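# Pour hazelnuts from a bowl into a held cup

## Task

Lift the empty cup off the table and, while the robot holds it in the air, move every hazelnut from the bowl into it. From the moment the first nut lands in the cup until the last one does, the cup may rest on nothing except the robot. Neither the cup nor the bowl may be released or dropped unless a surface lies within a few millimetres beneath it. At the end both must stand directly on the table, the cup upright (the bowl may be upside down), and stay there without any help from the robot. Then open the hands and move them away. Nothing may be knocked off the table.

## Robot and tools

Robot: two arms, left_arm and right_arm, facing each other across the table; left_arm's base is on the +y side. The names say nothing about image sides. Both arms carry the same right-handed five-finger hand, so every hand axis and number means the same on both.

Scene frame (used in results): metres, origin on the table top midway between the bases, table at z = 0, +z up.

Hand point: a spot 0.05 m in front of the palm, where the index pad meets the thumb tip in a pinch. Its axes: +z along the straight fingers, +y out of the palm, +x across the palm toward the little finger. Straight fingers extend 0.06-0.07 m past it along +z. Across the palm the hand spans 0.08 m on the little-finger side, and on the thumb side 0.02 m with the thumb turned in front of the palm, up to 0.09 m otherwise. A wrist bracket on the little-finger side sits 0.03 m beyond the point along +y and 0.11 m across; it can strike things.

A row is 28 numbers, each in [-1, 1], always covering both arms: first left_arm's 14, then right_arm's 14. Per arm, in order: dx, dy, dz, rx, ry, rz, little, ring, middle, index, thumb_bend, thumb_turn, force_limit, speed.
- dx..rz are an offset, not a pose: the hand point's target relative to its measured pose at the start of the action (for a call's first action, the last pose a result reported), expressed in the hand point's own axes. 1.0 = 0.6 m or 180 degrees; rx, ry, rz form one rotation vector. Every row in an action is relative to that same start pose, not to the row before.
- The six finger numbers are absolute targets: +1 open/straight, -1 closed. thumb_turn +1 puts the thumb beside the palm, -1 in front of it, opposing the fingers. Pinch is roughly index -0.22, thumb_bend -0.75, thumb_turn -0.57.
- force_limit maps -1..+1 to about 0..10 N at the fingertip (0..15 N for the two thumb motors); it only stops closing. speed maps -1..+1 to near zero..full (full travel in 0.6 s). For a gentle grip close at speed -0.9 or lower.
There is no 'no change' value: to keep a hand as it is, resend its last eight numbers; if none sent yet, send hand_measured followed by hand_force_limit and hand_speed. A motor starts only when its target changes by 0.01 or more. To grip harder, raise force_limit and send a target further closed than hand_measured; to loosen, send one more open. For a whole-hand wrap (objects 0.035-0.08 m across, lying across the palm on the wrist side of the point), turn the thumb fully in front before reaching the object.

Motion limits: each control step the commanded pose is clipped to within 100 mm and 16 degrees of the measured one, and the arm stops at the last clipped pose, so long moves need several actions. Motion trails commands by about 0.17 s; elbows never fully straighten.

Tools:
- execute_actions(actions): a list of actions; each action is up to 15 rows, one per 1/30 s step, lasting 0.5 s; a short action repeats its last row. An empty list just reports state and images.
- move(target, speed, stop_force, blocking): target is one 28-number row; its pose part is an offset from the pose in the latest result that shows one. Each hand point follows a straight line; paths finish together, 0.5-10 s, with no obstacle or arm-to-arm avoidance. speed in m/s, 0.002-0.5 (default 0.25); rotation up to twice that in rad/s. stop_force in N, 9-40, one value for both arms, allowed after 0.2 s of scene: an arm halts when its wrist sensor feels that much extra push against its travel for two steps, backs up two steps and holds. Unreliable if the hand turns during the move; omit it when moving away from something pressed on; it cannot be combined with blocking=false. Arms are stiff: aiming past a contact without stop_force can fault. blocking=false returns after 0.5 s; then use wait(0) to check, and other motion commands are refused until the move has ended. The 'move:' line reports done, off_target, moving, held, contact or fault, plus limits=paced (pose clipped) or limits=held (steps blocked; the arm may then jump faster than speed).
- wait(seconds 0-10): arms hold their last command.
- stop(): brakes a running move.
- zoom_image(camera, region [x0,y0,x1,y1], at most 504x504 pixels): cameras cam_high, cam_left_wrist, cam_right_wrist, each 504x504.
- show_instructions(): shows reference pages.
- finished_scene(scene): ends the scene; the goal must already hold and persist.

Results: per arm the hand point position (m), quaternion wxyz and velocities in the scene frame; 'Hand target' lines; 'pose unreachable' when a clearance check altered a command; hand_measured, hand_stopped_by (moving, target, force, stalled, fault) and hand_load_n (positive = pushed open; near 0 on all motors means the grip is lost), in motor order. Wrist force/torque are in the end effector's axes, noisy (offset up to about 4 N), saturating near 50 N; 'no reading' is harmless.

Avoid: joint torque over its limit (139 N m shoulder and elbow, 26 N m wrists, held weight included) or 150 N external force, which freezes the arm for 10 s; motor overheating (warning at 70 °C, brakes at 85 °C) from long loaded holds; arms hitting or pressing on each other; fast impacts, drops, slips, and anything leaving the table. Loose objects may occasionally be nudged by an outside push.

Each tool is called after "Emit:" as a command line: name --argument value for each argument, lists and objects as JSON in quotes; but a table of rows of numbers goes row by row, as --pt "numbers of a row", without its own name.

Reference images:

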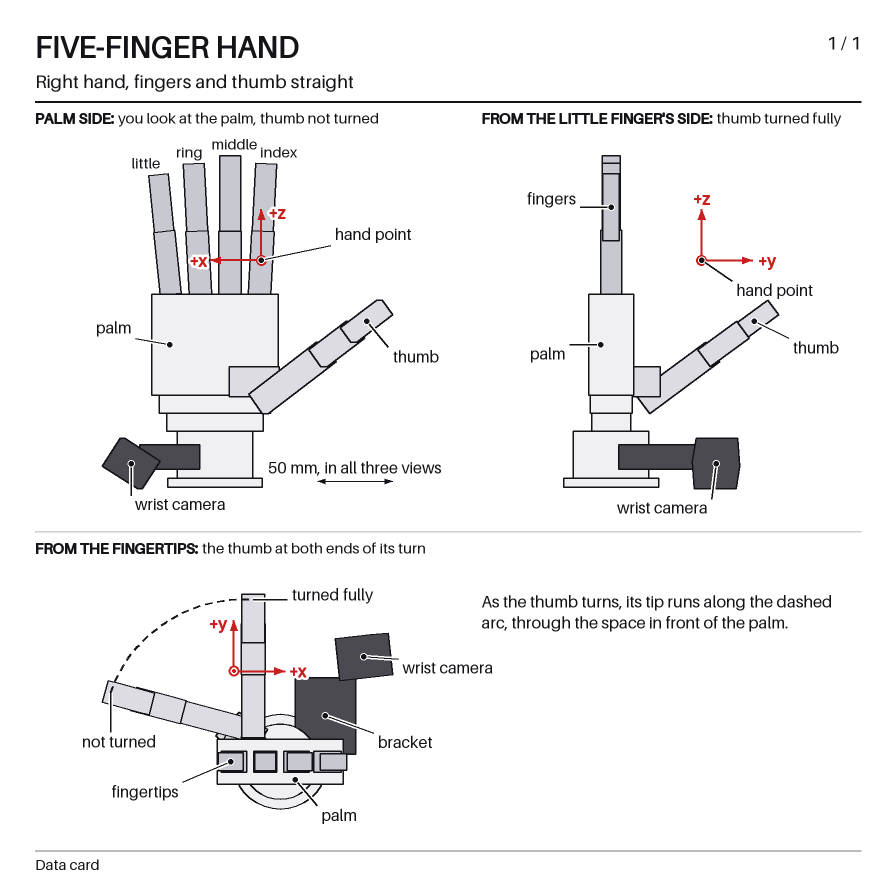

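## Session

I'll start by looking at the current state of the scene.

Emit:
execute_actions --actions '[]'

Scene clock: 0.00 s.
left_arm: end_effector_position=(+0.3101, +0.4554, +0.4832) hand_measured=(+1.000, +1.000, +1.000, +1.000, +1.000, +1.000) hand_load_n=(+0.0, +0.0, +0.0, +0.0, +0.0, +0.0) hand_stopped_by=(target, target, target, target, target, target) hand_force_limit=0.00 hand_speed=-0.80 end_effector_quat_wxyz=(-0.010, +0.379, +0.925, -0.001) end_effector_velocity=(-0.000, -0.000, +0.000) end_effector_angular_velocity=(+0.000, -0.000, -0.001) | right_arm: end_effector_position=(+0.1725, -0.3236, +0.4671) hand_measured=(+1.000, +1.000, +1.000, +1.000, +1.000, +1.000) hand_load_n=(+0.0, +0.0, +0.0, +0.0, +0.0, +0.0) hand_stopped_by=(target, target, target, target, target, target) hand_force_limit=0.00 hand_speed=-0.80 end_effector_quat_wxyz=(-0.019, -0.266, +0.964, -0.013) end_effector_velocity=(-0.001, +0.000, +0.000) end_effector_angular_velocity=(-0.000, +0.001, +0.001)
Joint positions: left_arm=[ 0.583 -1.723  1.329  1.979  1.586 -1.881] | right_arm=[-1.193 -1.715  1.37   1.952  1.598 -1.888]
Joint velocities: left_arm=[-0.001 -0.    -0.001  0.001 -0.     0.   ] | right_arm=[ 0.002 -0.     0.     0.001  0.     0.001]
Motor temperatures (°C, as the motors report them): left_arm=[28 29 30 33 37 36] | right_arm=[30 30 31 38 37 39]
Wrist force (N, on the end effector, along its own x y z axes, offset not removed): no reading
Wrist torque (N m, same axes, about the end effector's origin, offset not removed): no reading
Hand target (left_arm): +0.310, +0.455, +0.483; -0.010, +0.379, +0.925, -0.001
Hand target (right_arm): +0.173, -0.324, +0.467; -0.019, -0.266, +0.964, -0.013

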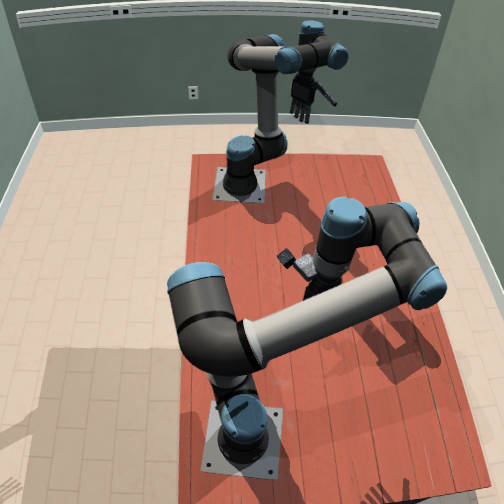

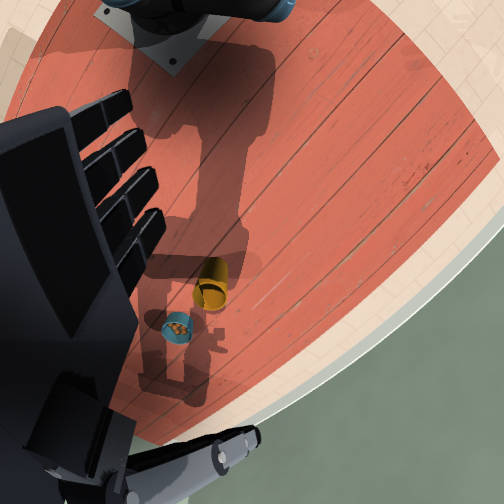

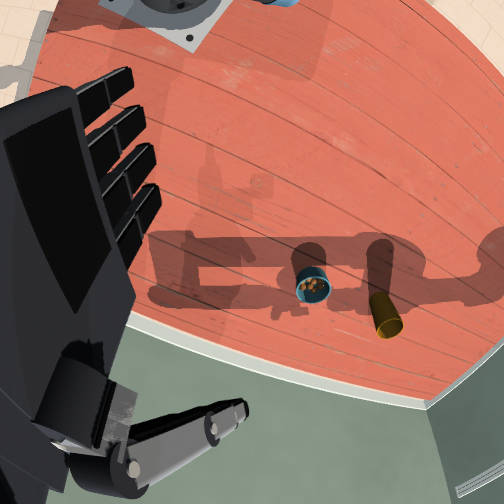

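Emit:
zoom_image --camera "cam_left_wrist" --region '[130, 240, 270, 380]'

Emit:
zoom_image --camera "cam_right_wrist" --region '[270, 230, 430, 360]'

Region (130, 240, 270, 380) of cam_left_wrist's 504x504 image, scaled by 3.600, with more detail than that image has.

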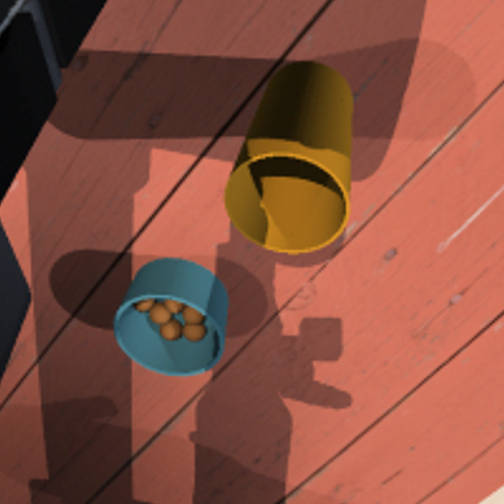

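Region (270, 230, 430, 360) of cam_right_wrist's 504x504 image, scaled by 3.150, with more detail than that image has; it fills the top 410 rows of this view, and the rest is white.

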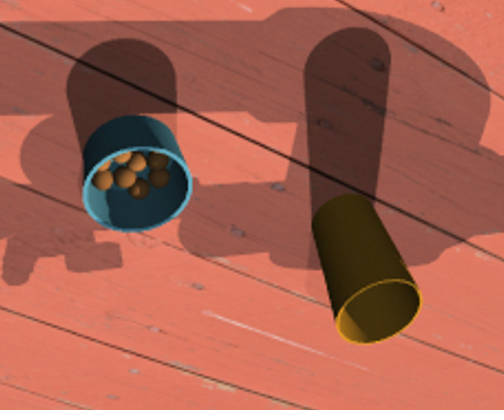

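Emit:
move --target '[-0.3318, 0.0068, 0.4322, -0.6925, 0.0489, 0.6799, 1, 1, 1, 1, 1, -1, 0, 0.5, -0.4984, 0.0510, 0.5071, -0.6484, 0.1374, 0.6189, 1, 1, 1, 1, 1, -1, 0, 0.5]' --speed 0.4

Scene clock: 134.60 s.
left_arm: end_effector_position=(+0.3942, +0.3659, +0.2976) hand_measured=(+1.000, +1.000, +1.000, +1.000, +1.000, -1.000) hand_load_n=(+0.0, +0.0, +0.0, +0.0, +0.0, +0.0) hand_stopped_by=(target, target, target, target, target, target) hand_force_limit=0.00 hand_speed=0.50 end_effector_quat_wxyz=(+0.191, +0.748, +0.178, +0.610) end_effector_velocity=(+0.000, +0.000, -0.000) end_effector_angular_velocity=(+0.002, +0.000, +0.001) | right_arm: end_effector_position=(+0.4055, -0.1571, +0.1469) hand_measured=(+1.000, +1.000, +1.000, +1.000, +1.000, -1.000) hand_load_n=(+0.0, +0.0, +0.0, +0.0, +0.0, +0.0) hand_stopped_by=(target, target, target, target, target, target) hand_force_limit=0.00 hand_speed=0.50 end_effector_quat_wxyz=(-0.514, +0.483, +0.426, +0.567) end_effector_velocity=(-0.000, +0.000, +0.000) end_effector_angular_velocity=(+0.000, +0.001, +0.001)
Joint positions: left_arm=[-0.172 -1.849  2.74   1.502  0.273 -1.378] | right_arm=[-1.338 -0.736  2.123  1.006 -0.255 -0.825]
Joint velocities: left_arm=[ 0.001  0.     0.    -0.     0.001  0.002] | right_arm=[ 0.    -0.001  0.    -0.     0.     0.001]
Motor temperatures (°C, as the motors report them): left_arm=[28 29 30 33 37 36] | right_arm=[30 30 31 38 37 39]
Wrist force (N, on the end effector, along its own x y z axes, offset not removed): left_arm=[-0.8 1.7 -1.3] | right_arm=[1.3 1.6 -1.1]
Wrist torque (N m, same axes, about the end effector's origin, offset not removed): left_arm=[0.52 0.14 0.18] | right_arm=[0.36 -0.23 0.20]
Hand target (left_arm): +0.394, +0.366, +0.298; +0.191, +0.748, +0.178, +0.610
Hand target (right_arm): +0.406, -0.157, +0.147; +0.514, -0.483, -0.426, -0.567
Off the commanded pose (left_arm): 0.106 m, 48 deg; position and orientation clipped at the last step of the last action.
Off the commanded pose (right_arm): 0.004 m, 30 deg.
FORCE FAULT: contact force on the right arm reached its limit, and that arm stopped for 10 seconds. The contact can be on any part of that arm, not only on its tool. That time counts as 19 of the actions that you can send in this scene. That arm's remaining commands of this call were not run. That arm holds still and accepts commands again. Move the arm away from the contact; if what it grips holds it there, let go first. Pushing or pulling that hard again can fault the arm again.
move: fault (right_arm), held (left_arm); limits=paced,held; held on 51 of 142 steps (left_arm), including the last (left_arm)
pose unreachable (left arm): on one or more control steps of this call, first in action 0 (counted from 0), this arm could not follow its commanded pose, so it was not sent that pose on those steps. On the call's last step it was still not sent that pose. It may still have moved: this result reports where it is.
cause: the commanded pose would bring two parts of the arm too close to each other (joints 3 (elbow) to 5 (wrist 2) lie between them).

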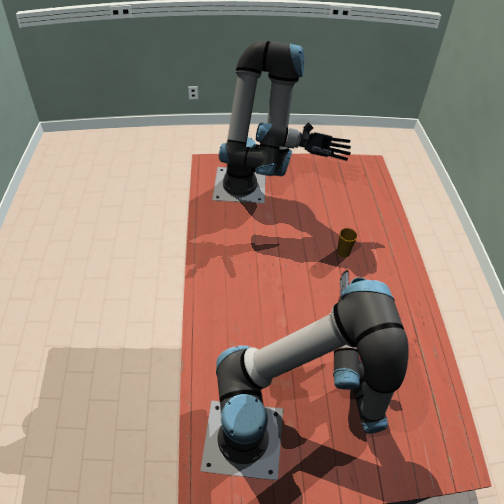

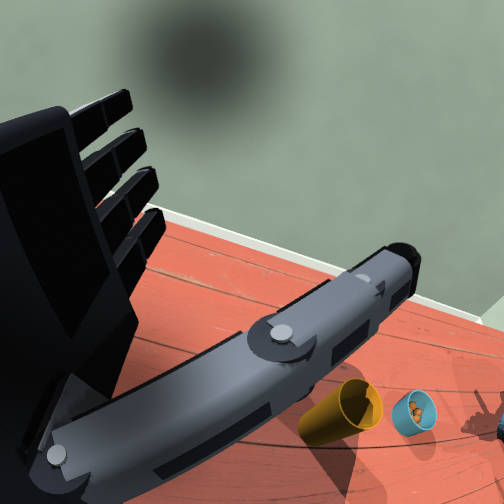

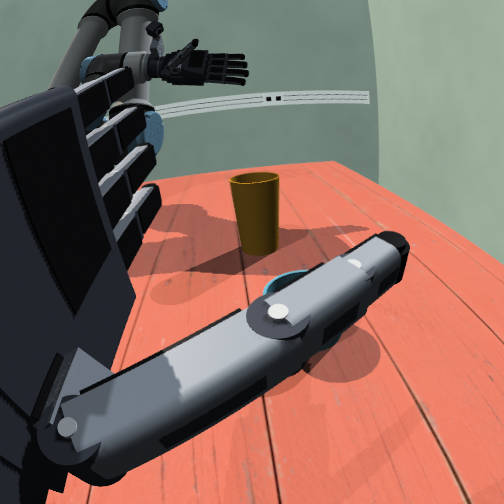

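Emit:
move --target '[-0.1660, 0.0143, -0.1327, 0.2343, -0.0457, 0, 1, 1, 1, 1, 1, -1, 0, 0.5, 0.2112, -0.2213, -0.0145, 0.1753, -0.1620, 0, 1, 1, 1, 1, 1, -1, 0, 0.5]' --speed 0.2

Scene clock: 258.90 s.
left_arm: end_effector_position=(+0.2972, +0.3145, +0.2327) hand_measured=(+1.000, +1.000, +1.000, +1.000, +1.000, -1.000) hand_load_n=(+0.0, +0.0, +0.0, +0.0, +0.0, +0.0) hand_stopped_by=(target, target, target, target, target, target) hand_force_limit=0.00 hand_speed=0.50 end_effector_quat_wxyz=(-0.079, +0.807, +0.371, +0.452) end_effector_velocity=(-0.001, -0.000, -0.000) end_effector_angular_velocity=(+0.003, +0.007, +0.008) | right_arm: end_effector_position=(+0.2720, -0.1726, +0.2717) hand_measured=(+1.000, +1.000, +1.000, +1.000, +1.000, -1.000) hand_load_n=(+0.0, +0.0, +0.0, +0.0, +0.0, +0.0) hand_stopped_by=(target, target, target, target, target, target) hand_force_limit=0.00 hand_speed=0.50 end_effector_quat_wxyz=(-0.502, +0.452, +0.676, +0.293) end_effector_velocity=(+0.001, -0.000, -0.000) end_effector_angular_velocity=(-0.000, +0.002, -0.002)
Joint positions: left_arm=[-0.174 -1.467  2.222  1.64   1.023 -1.38 ] | right_arm=[-1.338 -1.34   2.079  1.654  0.496 -0.824]
Joint velocities: left_arm=[ 0.003  0.004 -0.007  0.003  0.008  0.002] | right_arm=[-0.001  0.001  0.     0.     0.     0.001]
Motor temperatures (°C, as the motors report them): left_arm=[28 29 30 33 37 36] | right_arm=[30 30 31 38 37 39]
Wrist force (N, on the end effector, along its own x y z axes, offset not removed): left_arm=[-0.2 0.8 -2.3] | right_arm=[2.0 -1.2 -1.0]
Wrist torque (N m, same axes, about the end effector's origin, offset not removed): left_arm=[0.36 -0.13 0.18] | right_arm=[0.15 -0.31 0.22]
Hand target (left_arm): +0.297, +0.315, +0.233; -0.079, +0.807, +0.372, +0.451
Hand target (right_arm): +0.272, -0.173, +0.272; -0.502, +0.452, +0.676, +0.293
Off the commanded pose (left_arm): 0.000 m, 0 deg.
Off the commanded pose (right_arm): 0.000 m, 0 deg.
move: done; limits=paced

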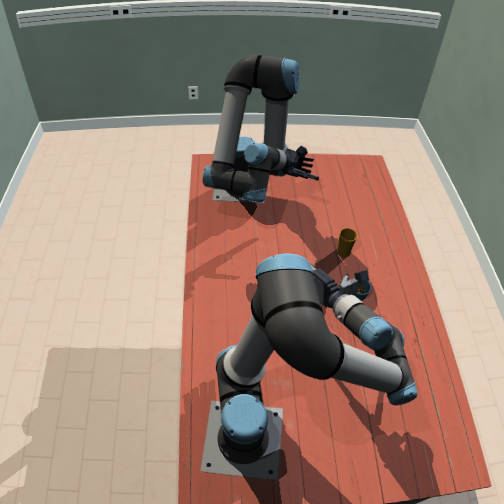

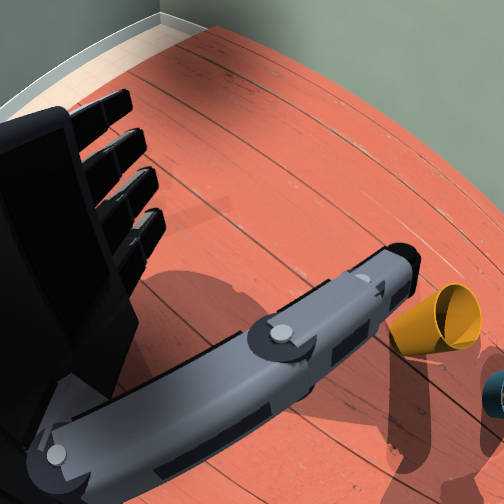

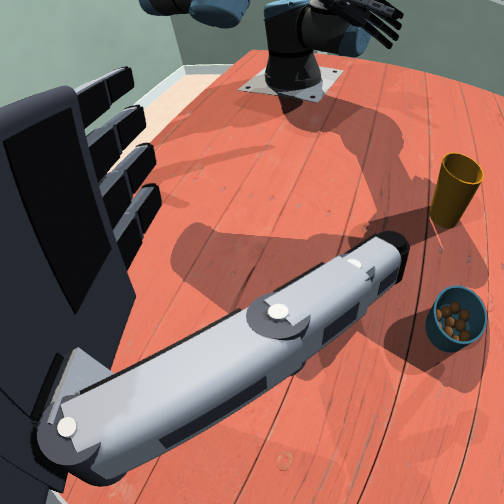

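Emit:
move --target '[-0.1977, 0.1856, -0.1775, -0.1143, -0.2812, 0.1475, 1, 1, 1, 1, 1, -1, 0, 0.5, -0.1826, 0.1020, -0.1322, -0.1390, -0.2747, 0.0314, 1, 1, 1, 1, 1, -1, 0, 0.5]' --speed 0.25

Scene clock: 314.40 s.
left_arm: end_effector_position=(+0.2622, +0.1234, +0.2241) hand_measured=(+1.000, +1.000, +1.000, +1.000, +1.000, -1.000) hand_load_n=(+0.0, +0.0, +0.0, +0.0, +0.0, +0.0) hand_stopped_by=(target, target, target, target, target, target) hand_force_limit=0.00 hand_speed=0.50 end_effector_quat_wxyz=(+0.127, +0.983, +0.098, +0.095) end_effector_velocity=(-0.001, -0.001, -0.001) end_effector_angular_velocity=(-0.001, +0.010, -0.008) | right_arm: end_effector_position=(+0.3697, -0.2488, +0.1905) hand_measured=(+1.000, +1.000, +1.000, +1.000, +1.000, -1.000) hand_load_n=(+0.0, +0.0, +0.0, +0.0, +0.0, +0.0) hand_stopped_by=(target, target, target, target, target, target) hand_force_limit=0.00 hand_speed=0.50 end_effector_quat_wxyz=(-0.083, +0.658, +0.724, +0.190) end_effector_velocity=(+0.001, -0.001, -0.000) end_effector_angular_velocity=(-0.008, -0.005, -0.003)
Joint positions: left_arm=[ 0.272 -1.458  1.735  1.023  1.401 -0.003] | right_arm=[-1.067 -1.435  1.79   0.945  1.247  0.298]
Joint velocities: left_arm=[ 0.008  0.005 -0.005 -0.002  0.014  0.013] | right_arm=[ 0.005  0.001 -0.002 -0.003  0.011  0.006]
Motor temperatures (°C, as the motors report them): left_arm=[28 29 30 33 37 36] | right_arm=[30 30 31 38 37 39]
Wrist force (N, on the end effector, along its own x y z axes, offset not removed): left_arm=[-1.0 1.3 -2.3] | right_arm=[-1.1 4.4 1.2]
Wrist torque (N m, same axes, about the end effector's origin, offset not removed): left_arm=[0.45 0.12 0.24] | right_arm=[0.62 0.14 0.00]
Hand target (left_arm): +0.262, +0.123, +0.224; +0.127, +0.983, +0.098, +0.095
Hand target (right_arm): +0.370, -0.249, +0.190; -0.083, +0.658, +0.724, +0.190
Off the commanded pose (left_arm): 0.001 m, 0 deg.
Off the commanded pose (right_arm): 0.000 m, 0 deg.
move: done

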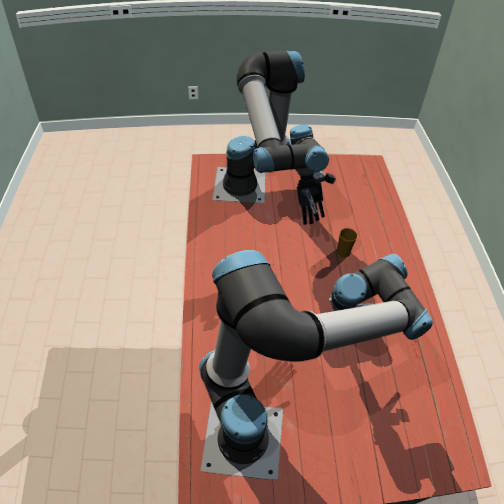

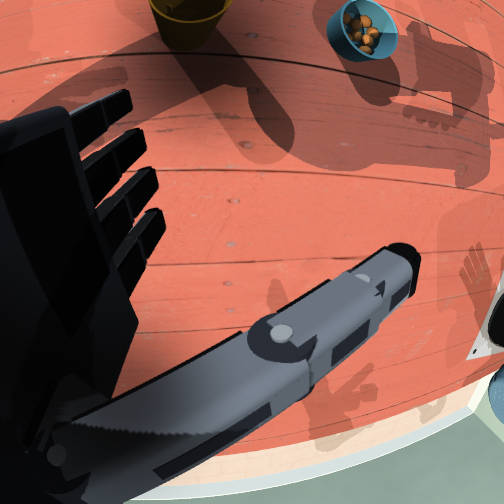

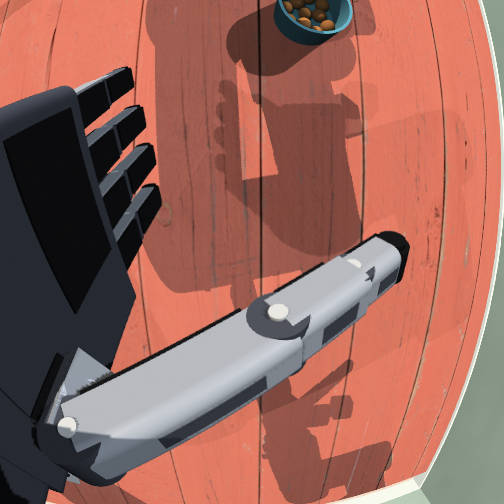

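Emit:
move --target '[0.2780, -0.0898, 0.0468, -0.2379, 0.3446, 0.3073, 1, 1, 1, 1, 1, -1, 0, 0.5, 0.1973, 0.0629, 0.1835, -0.2053, 0.3305, 0.2015, 1, 1, 1, 1, 1, -1, 0, 0.5]' --speed 0.3

Scene clock: 349.17 s.
left_arm: end_effector_position=(+0.4192, +0.2036, +0.2099) hand_measured=(+1.000, +1.000, +1.000, +1.000, +1.000, -1.000) hand_load_n=(+0.0, +0.0, +0.0, +0.0, +0.0, +0.0) hand_stopped_by=(target, target, target, target, target, target) hand_force_limit=0.00 hand_speed=0.50 end_effector_quat_wxyz=(+0.327, +0.627, -0.327, +0.627) end_effector_velocity=(+0.000, -0.001, +0.001) end_effector_angular_velocity=(-0.007, -0.007, -0.013) | right_arm: end_effector_position=(+0.4066, -0.0954, +0.1401) hand_measured=(+1.000, +1.000, +1.000, +1.000, +1.000, -1.000) hand_load_n=(+0.0, +0.0, +0.0, +0.0, +0.0, +0.0) hand_stopped_by=(target, target, target, target, target, target) hand_force_limit=0.00 hand_speed=0.50 end_effector_quat_wxyz=(-0.271, +0.653, +0.271, +0.653) end_effector_velocity=(+0.001, +0.001, -0.001) end_effector_angular_velocity=(+0.005, -0.003, -0.006)
Joint positions: left_arm=[ 0.866 -1.652  2.328 -0.675  1.728  1.57 ] | right_arm=[-0.705 -1.331  2.22  -0.888  1.493  1.571]
Joint velocities: left_arm=[ 0.011  0.01  -0.002 -0.017  0.024 -0.   ] | right_arm=[ 0.005  0.007 -0.001 -0.012  0.01   0.002]
Motor temperatures (°C, as the motors report them): left_arm=[28 29 30 33 37 36] | right_arm=[30 30 31 38 37 39]
Wrist force (N, on the end effector, along its own x y z axes, offset not removed): left_arm=[0.7 0.8 -3.0] | right_arm=[-0.8 2.5 0.3]
Wrist torque (N m, same axes, about the end effector's origin, offset not removed): left_arm=[0.40 -0.18 0.22] | right_arm=[0.50 -0.04 0.15]
Hand target (left_arm): +0.419, +0.204, +0.210; +0.327, +0.627, -0.327, +0.627
Hand target (right_arm): +0.407, -0.095, +0.140; -0.271, +0.653, +0.271, +0.653
Off the commanded pose (left_arm): 0.001 m, 0 deg.
Off the commanded pose (right_arm): 0.000 m, 0 deg.
move: done

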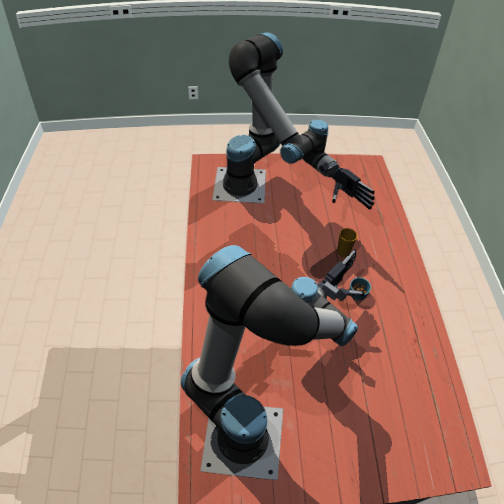

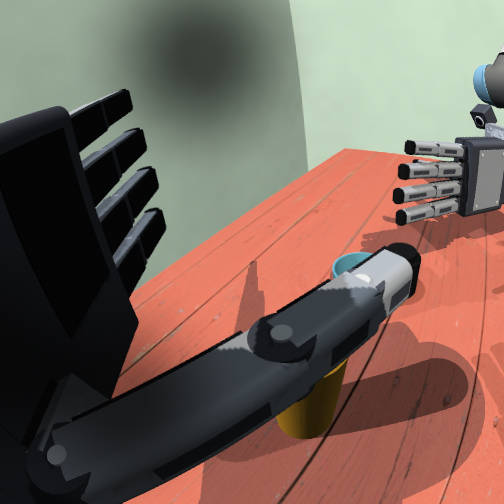

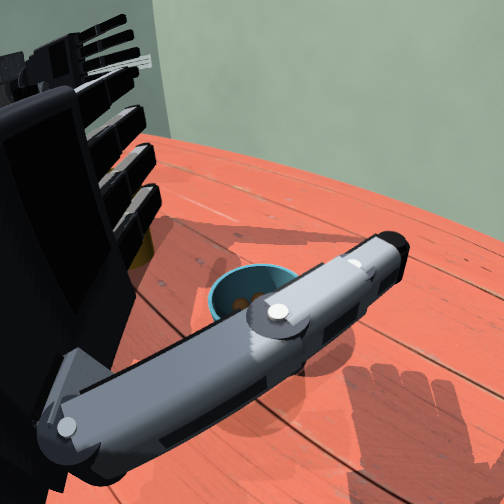

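Emit:
zoom_image --camera "cam_left_wrist" --region '[220, 230, 440, 450]'

Emit:
zoom_image --camera "cam_high" --region '[280, 150, 440, 330]'

Region (220, 230, 440, 450) of cam_left_wrist's 504x504 image, scaled by 2.291, with more detail than that image has.

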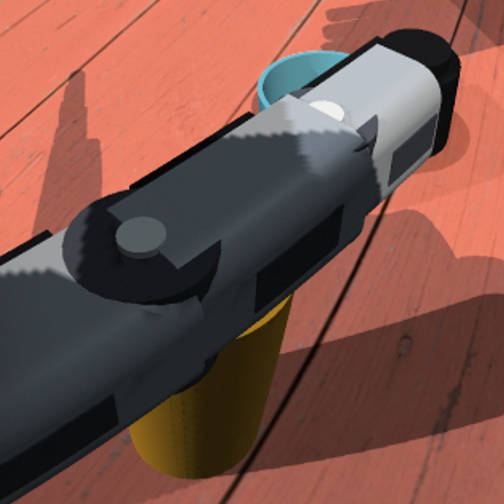

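Region (280, 150, 440, 330) of cam_high's 504x504 image, scaled by 2.800, with more detail than that image has.

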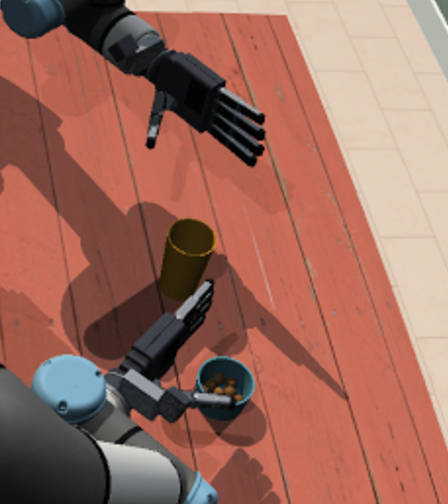

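Emit:
move --target '[-0.25, 0, -0.0333, 0, 0, 0, 1, 1, 1, 1, 1, -1, 0, 0.5, -0.175, -0.02, -0.05, 0, 0, 0, 1, 1, 1, 1, 1, -1, 0, 0.5]' --speed 0.15

Scene clock: 371.87 s.
left_arm: end_effector_position=(+0.4079, +0.2201, +0.0604) hand_measured=(+1.000, +1.000, +1.000, +1.000, +1.000, -1.000) hand_load_n=(+0.0, +0.0, +0.0, +0.0, +0.0, +0.0) hand_stopped_by=(target, target, target, target, target, target) hand_force_limit=0.00 hand_speed=0.50 end_effector_quat_wxyz=(+0.327, +0.628, -0.327, +0.626) end_effector_velocity=(-0.000, -0.000, -0.003) end_effector_angular_velocity=(-0.003, -0.002, -0.001) | right_arm: end_effector_position=(+0.3768, -0.1082, +0.0354) hand_measured=(+1.000, +1.000, +1.000, +1.000, +1.000, -1.000) hand_load_n=(+0.0, +0.0, +0.0, +0.0, +0.0, +0.0) hand_stopped_by=(target, target, target, target, target, target) hand_force_limit=0.00 hand_speed=0.50 end_effector_quat_wxyz=(-0.271, +0.653, +0.271, +0.653) end_effector_velocity=(+0.000, -0.000, -0.001) end_effector_angular_velocity=(+0.002, -0.002, -0.001)
Joint positions: left_arm=[ 0.879 -1.246  2.512 -1.264  1.741  1.57 ] | right_arm=[-0.674 -1.086  2.337 -1.25   1.524  1.571]
Joint velocities: left_arm=[ 0.001  0.014  0.002 -0.019  0.002 -0.001] | right_arm=[ 0.     0.004  0.001 -0.007  0.001 -0.   ]
Motor temperatures (°C, as the motors report them): left_arm=[28 29 31 33 37 36] | right_arm=[30 30 31 38 37 39]
Wrist force (N, on the end effector, along its own x y z axes, offset not removed): left_arm=[-0.7 1.2 -2.1] | right_arm=[-1.2 2.2 -2.2]
Wrist torque (N m, same axes, about the end effector's origin, offset not removed): left_arm=[0.45 0.04 0.20] | right_arm=[0.53 0.12 -0.02]
Hand target (left_arm): +0.408, +0.220, +0.060; +0.327, +0.627, -0.327, +0.627
Hand target (right_arm): +0.377, -0.108, +0.035; -0.271, +0.653, +0.271, +0.653
Off the commanded pose (left_arm): 0.001 m, 0 deg.
Off the commanded pose (right_arm): 0.000 m, 0 deg.
move: done

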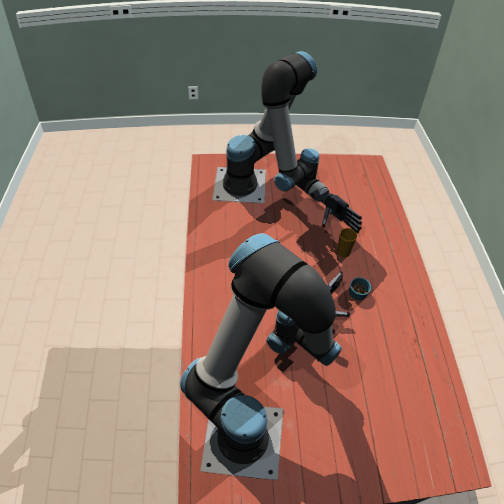

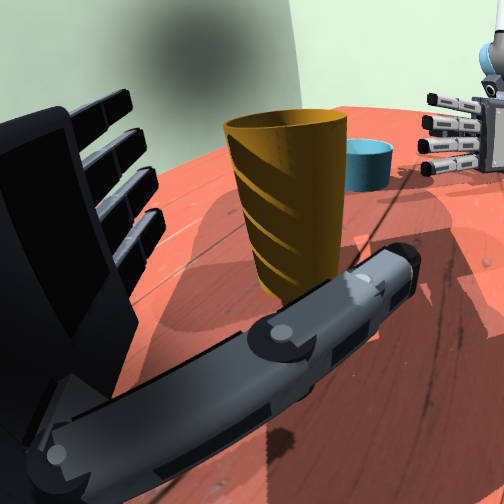

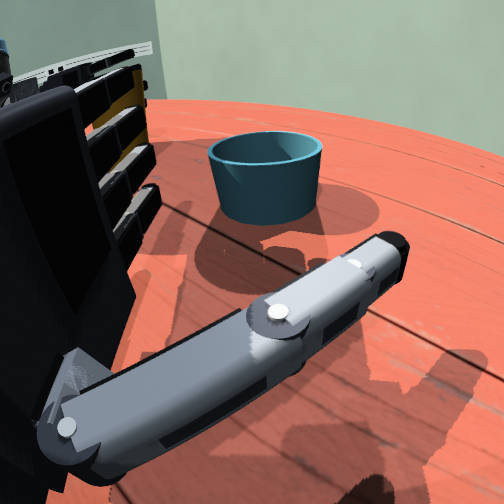

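Emit:
move --target '[-0.0507, 0.0633, 0.1417, 0, 0, 0, 1, 1, 1, 1, 1, -1, 0, 0.5, -0.019, 0.03, 0.105, 0, 0, 0, 1, 1, 1, 1, 1, -1, 0, 0.5]' --speed 0.07

Scene clock: 418.40 s.
left_arm: end_effector_position=(+0.4256, +0.1290, +0.0300) hand_measured=(+1.000, +1.000, +1.000, +1.000, +1.000, -1.000) hand_load_n=(+0.0, +0.0, +0.0, +0.0, +0.0, +0.0) hand_stopped_by=(target, target, target, target, target, target) hand_force_limit=0.00 hand_speed=0.50 end_effector_quat_wxyz=(+0.327, +0.628, -0.327, +0.626) end_effector_velocity=(+0.000, -0.002, -0.001) end_effector_angular_velocity=(-0.001, +0.001, -0.001) | right_arm: end_effector_position=(+0.4340, -0.0765, +0.0239) hand_measured=(+1.000, +1.000, +1.000, +1.000, +1.000, -1.000) hand_load_n=(+0.0, +0.0, +0.0, +0.0, +0.0, +0.0) hand_stopped_by=(target, target, target, target, target, target) hand_force_limit=0.00 hand_speed=0.50 end_effector_quat_wxyz=(-0.271, +0.653, +0.271, +0.653) end_effector_velocity=(+0.001, +0.001, -0.001) end_effector_angular_velocity=(-0.001, +0.002, -0.000)
Joint positions: left_arm=[ 0.72  -1.077  2.358 -1.279  1.581  1.57 ] | right_arm=[-0.714 -0.992  2.177 -1.185  1.484  1.571]
Joint velocities: left_arm=[-0.002  0.004 -0.004 -0.    -0.001 -0.001] | right_arm=[-0.001  0.004 -0.004  0.002 -0.001  0.   ]
Motor temperatures (°C, as the motors report them): left_arm=[28 29 31 33 37 36] | right_arm=[30 30 31 38 37 39]
Wrist force (N, on the end effector, along its own x y z axes, offset not removed): left_arm=[2.4 3.1 -2.3] | right_arm=[1.0 1.9 1.7]
Wrist torque (N m, same axes, about the end effector's origin, offset not removed): left_arm=[0.65 -0.48 0.39] | right_arm=[0.39 -0.09 0.09]
Hand target (left_arm): +0.426, +0.129, +0.030; +0.327, +0.628, -0.327, +0.626
Hand target (right_arm): +0.434, -0.076, +0.024; -0.271, +0.653, +0.271, +0.653
Off the commanded pose (left_arm): 0.000 m, 0 deg.
Off the commanded pose (right_arm): 0.000 m, 0 deg.
move: done

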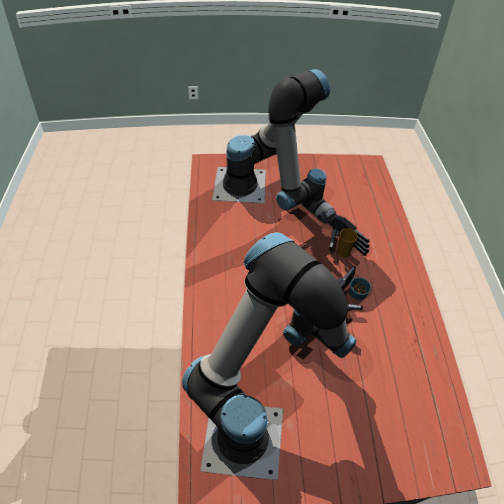

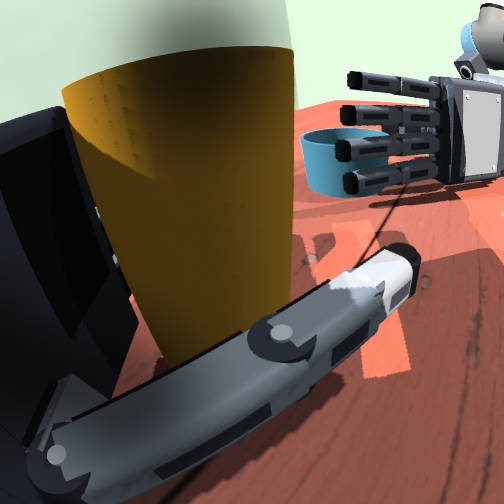

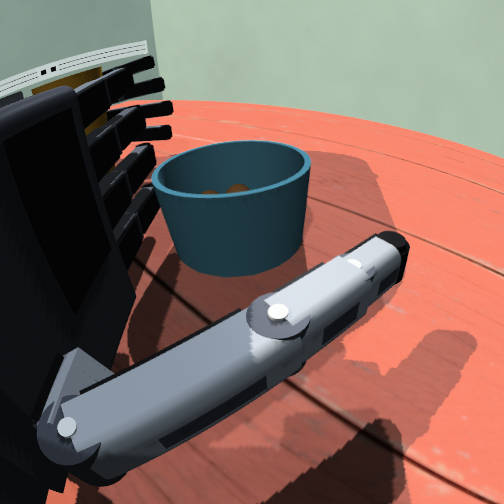

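Emit:
zoom_image --camera "cam_high" --region '[300, 190, 420, 320]'

Emit:
zoom_image --camera "cam_left_wrist" --region '[280, 50, 504, 230]'

Region (300, 190, 420, 320) of cam_high's 504x504 image, scaled by 3.877, with more detail than that image has; it fills the left 465 columns of this view, and the rest is white.

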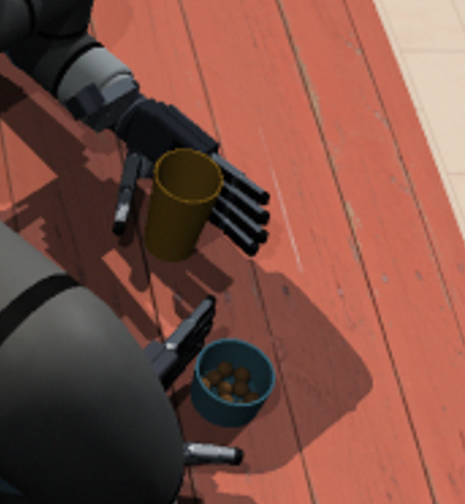

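Region (280, 50, 504, 230) of cam_left_wrist's 504x504 image, scaled by 2.250, with more detail than that image has; it fills the top 405 rows of this view, and the rest is white.

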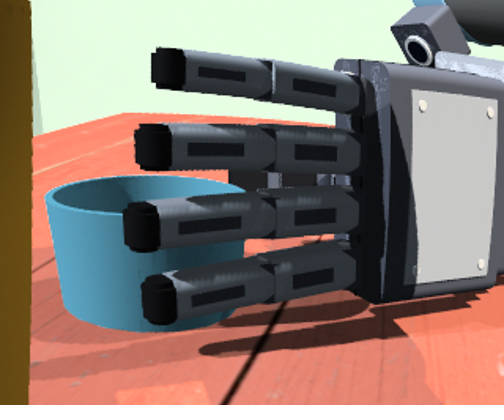

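Emit:
move --target '[0, 0, 0, 0, 0, 0, -0.6, -0.6, -0.6, -0.6, -0.6, -1, 0.2, -0.6, -0.011, 0, 0, 0, 0, 0, 1, 1, 1, 1, 1, -1, 0, 0.5]' --speed 0.004 --stop_force 10

Scene clock: 434.40 s.
left_arm: end_effector_position=(+0.4256, +0.1290, +0.0301) hand_measured=(+0.004, -0.016, -0.040, -0.062, +0.378, -1.000) hand_load_n=(+2.5, +5.0, +5.5, +7.5, +15.0, +3.5) hand_stopped_by=(force, force, force, force, force, target) hand_force_limit=0.20 hand_speed=-0.60 end_effector_quat_wxyz=(+0.327, +0.628, -0.327, +0.627) end_effector_velocity=(+0.000, +0.000, -0.000) end_effector_angular_velocity=(+0.001, +0.000, +0.000) | right_arm: end_effector_position=(+0.4340, -0.0765, +0.0174) hand_measured=(+1.000, +1.000, +1.000, +1.000, +1.000, -1.000) hand_load_n=(+0.0, +0.0, +0.0, +0.0, +0.0, +0.0) hand_stopped_by=(target, target, target, target, target, target) hand_force_limit=0.00 hand_speed=0.50 end_effector_quat_wxyz=(-0.271, +0.653, +0.271, +0.653) end_effector_velocity=(+0.001, -0.000, -0.001) end_effector_angular_velocity=(+0.001, -0.000, -0.001)
Joint positions: left_arm=[ 0.72  -1.077  2.358 -1.279  1.581  1.57 ] | right_arm=[-0.714 -0.974  2.177 -1.202  1.484  1.571]
Joint velocities: left_arm=[ 0.001  0.    -0.     0.001  0.001  0.001] | right_arm=[-0.001  0.002  0.    -0.003 -0.     0.001]
Motor temperatures (°C, as the motors report them): left_arm=[28 29 31 33 37 36] | right_arm=[30 30 31 38 37 39]
Wrist force (N, on the end effector, along its own x y z axes, offset not removed): left_arm=[3.7 0.3 -0.3] | right_arm=[-4.3 -0.2 0.2]
Wrist torque (N m, same axes, about the end effector's origin, offset not removed): left_arm=[0.38 0.00 0.07] | right_arm=[0.03 0.69 -0.21]
Hand target (left_arm): +0.426, +0.129, +0.030; +0.327, +0.628, -0.327, +0.626
Hand target (right_arm): +0.434, -0.077, +0.017; -0.271, +0.653, +0.271, +0.653
Off the commanded pose (left_arm): 0.000 m, 0 deg.
Off the commanded pose (right_arm): 0.000 m, 0 deg.
move: done

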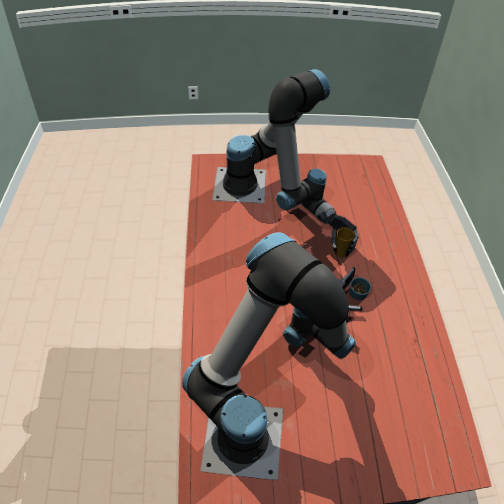

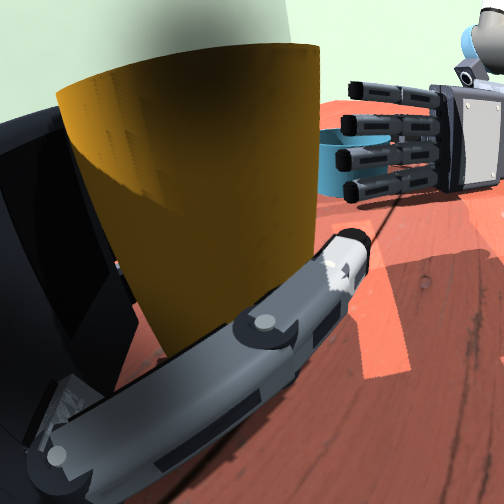

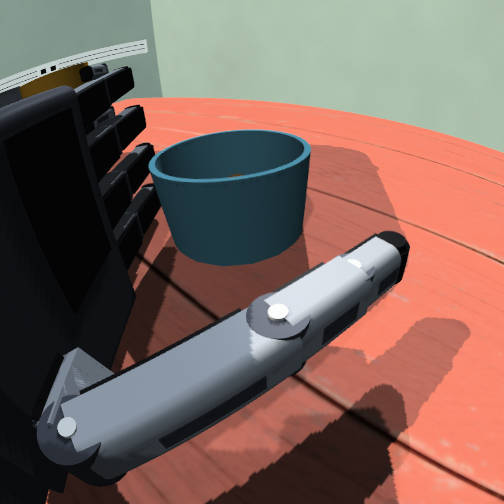

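Emit:
move --target '[0.1667, 0, -0.03, 0, 0, 0, -0.6, -0.6, -0.6, -0.6, -0.6, -1, 0.2, -0.6, 0, 0.0083, 0.0833, 0, 0, 0, 1, 1, 1, 1, 1, -1, 0, 0.5]' --speed 0.07

Scene clock: 478.60 s.
left_arm: end_effector_position=(+0.4152, +0.1436, +0.1297) hand_measured=(+0.004, -0.016, -0.040, -0.062, +0.378, -1.000) hand_load_n=(+1.5, +4.0, +5.5, +8.0, +14.5, +5.0) hand_stopped_by=(force, force, force, force, force, target) hand_force_limit=0.20 hand_speed=-0.60 end_effector_quat_wxyz=(+0.327, +0.627, -0.327, +0.627) end_effector_velocity=(-0.000, +0.000, +0.002) end_effector_angular_velocity=(+0.001, +0.000, +0.000) | right_arm: end_effector_position=(+0.4727, -0.0447, +0.0173) hand_measured=(+1.000, +1.000, +1.000, +1.000, +1.000, -1.000) hand_load_n=(+0.0, +0.0, +0.0, +0.0, +0.0, +0.0) hand_stopped_by=(target, target, target, target, target, target) hand_force_limit=0.00 hand_speed=0.50 end_effector_quat_wxyz=(-0.271, +0.653, +0.271, +0.653) end_effector_velocity=(+0.000, +0.001, -0.001) end_effector_angular_velocity=(-0.002, +0.001, +0.001)
Joint positions: left_arm=[ 0.72  -1.404  2.364 -0.958  1.582  1.57 ] | right_arm=[-0.716 -0.919  2.036 -1.116  1.482  1.571]
Joint velocities: left_arm=[ 0.    -0.008 -0.001  0.009 -0.     0.   ] | right_arm=[ 0.001  0.002 -0.003  0.003 -0.    -0.001]
Motor temperatures (°C, as the motors report them): left_arm=[28 29 31 33 38 36] | right_arm=[30 30 31 38 37 39]
Wrist force (N, on the end effector, along its own x y z axes, offset not removed): left_arm=[0.8 0.2 -1.4] | right_arm=[-0.1 3.8 -0.1]
Wrist torque (N m, same axes, about the end effector's origin, offset not removed): left_arm=[0.30 -0.24 0.35] | right_arm=[0.68 -0.07 0.14]
Hand target (left_arm): +0.415, +0.144, +0.130; +0.327, +0.627, -0.327, +0.627
Hand target (right_arm): +0.473, -0.045, +0.017; -0.271, +0.653, +0.271, +0.653
Off the commanded pose (left_arm): 0.000 m, 0 deg.
Off the commanded pose (right_arm): 0.000 m, 0 deg.
move: done

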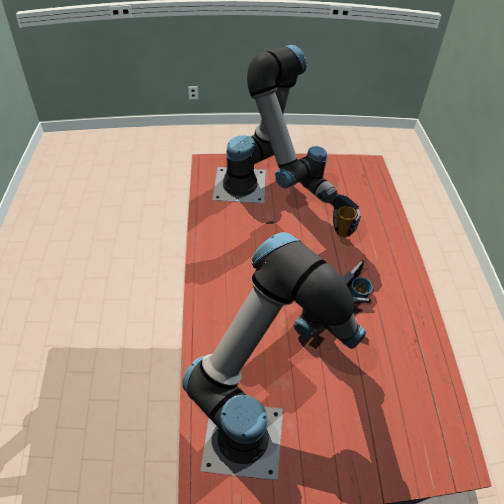

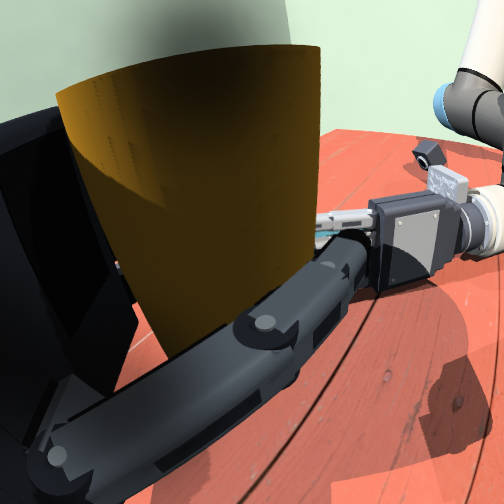

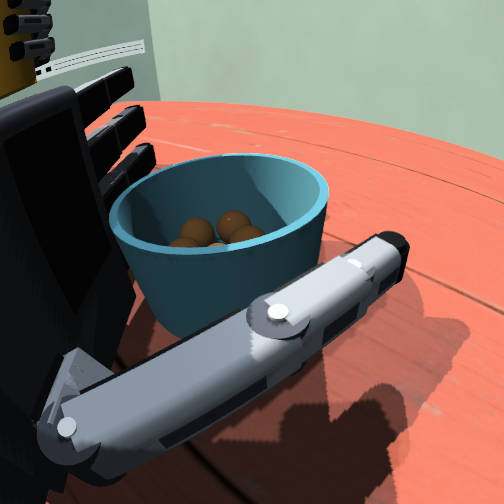

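Emit:
move --target '[0, 0, 0, 0, 0, 0, -0.6, -0.6, -0.6, -0.6, -0.6, -1, 0.2, -0.6, 0, 0, 0, 0, 0, 0, 1, 1, -0.6, -0.6, -0.6, -1, 0.4, -0.6]' --speed 0.05

Scene clock: 484.27 s.
left_arm: end_effector_position=(+0.4152, +0.1436, +0.1297) hand_measured=(+0.004, -0.016, -0.040, -0.062, +0.378, -1.000) hand_load_n=(+1.5, +4.0, +5.5, +8.0, +14.5, +5.0) hand_stopped_by=(force, force, force, force, force, target) hand_force_limit=0.20 hand_speed=-0.60 end_effector_quat_wxyz=(+0.327, +0.627, -0.327, +0.627) end_effector_velocity=(-0.000, -0.000, +0.000) end_effector_angular_velocity=(-0.000, +0.001, -0.000) | right_arm: end_effector_position=(+0.4727, -0.0447, +0.0173) hand_measured=(+1.000, +1.000, +0.338, +0.272, +0.600, -1.000) hand_load_n=(+0.0, +0.0, +3.0, +10.5, +14.5, +0.5) hand_stopped_by=(target, target, force, force, force, target) hand_force_limit=0.40 hand_speed=-0.60 end_effector_quat_wxyz=(-0.271, +0.653, +0.271, +0.653) end_effector_velocity=(-0.000, -0.000, -0.001) end_effector_angular_velocity=(-0.002, +0.001, +0.000)
Joint positions: left_arm=[ 0.72  -1.404  2.364 -0.958  1.582  1.57 ] | right_arm=[-0.716 -0.919  2.036 -1.116  1.482  1.571]
Joint velocities: left_arm=[-0.001 -0.     0.     0.    -0.    -0.001] | right_arm=[ 0.     0.001 -0.     0.001  0.    -0.   ]
Motor temperatures (°C, as the motors report them): left_arm=[28 29 31 33 38 36] | right_arm=[30 30 31 38 37 39]
Wrist force (N, on the end effector, along its own x y z axes, offset not removed): left_arm=[-1.2 3.0 -2.4] | right_arm=[-2.7 1.7 1.7]
Wrist torque (N m, same axes, about the end effector's origin, offset not removed): left_arm=[0.67 0.04 0.30] | right_arm=[0.23 0.26 -0.03]
Hand target (left_arm): +0.415, +0.144, +0.130; +0.327, +0.627, -0.327, +0.627
Hand target (right_arm): +0.473, -0.045, +0.017; -0.271, +0.653, +0.271, +0.653
Off the commanded pose (left_arm): 0.000 m, 0 deg.
Off the commanded pose (right_arm): 0.000 m, 0 deg.
move: done

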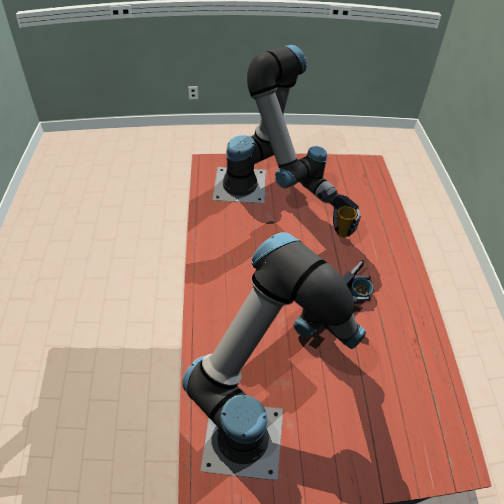

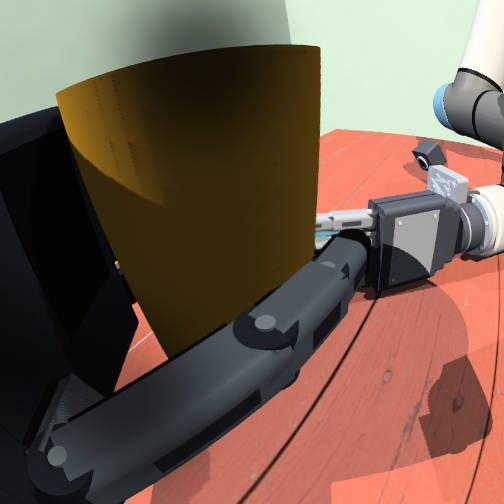

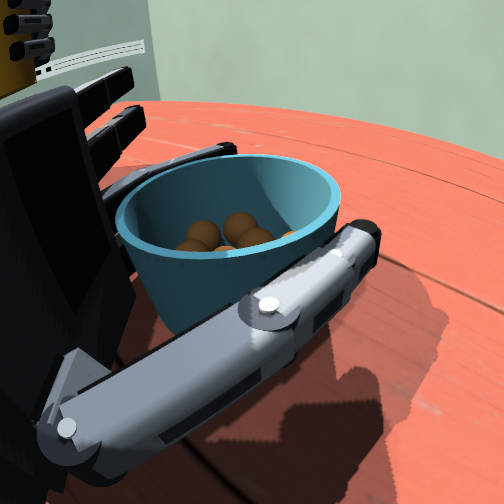

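Emit:
zoom_image --camera "cam_high" --region '[320, 240, 400, 320]'

Region (320, 240, 400, 320) of cam_high's 504x504 image, scaled by 6.300, with more detail than that image has.

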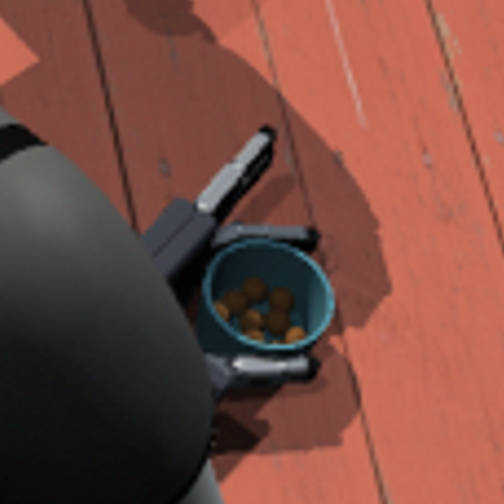

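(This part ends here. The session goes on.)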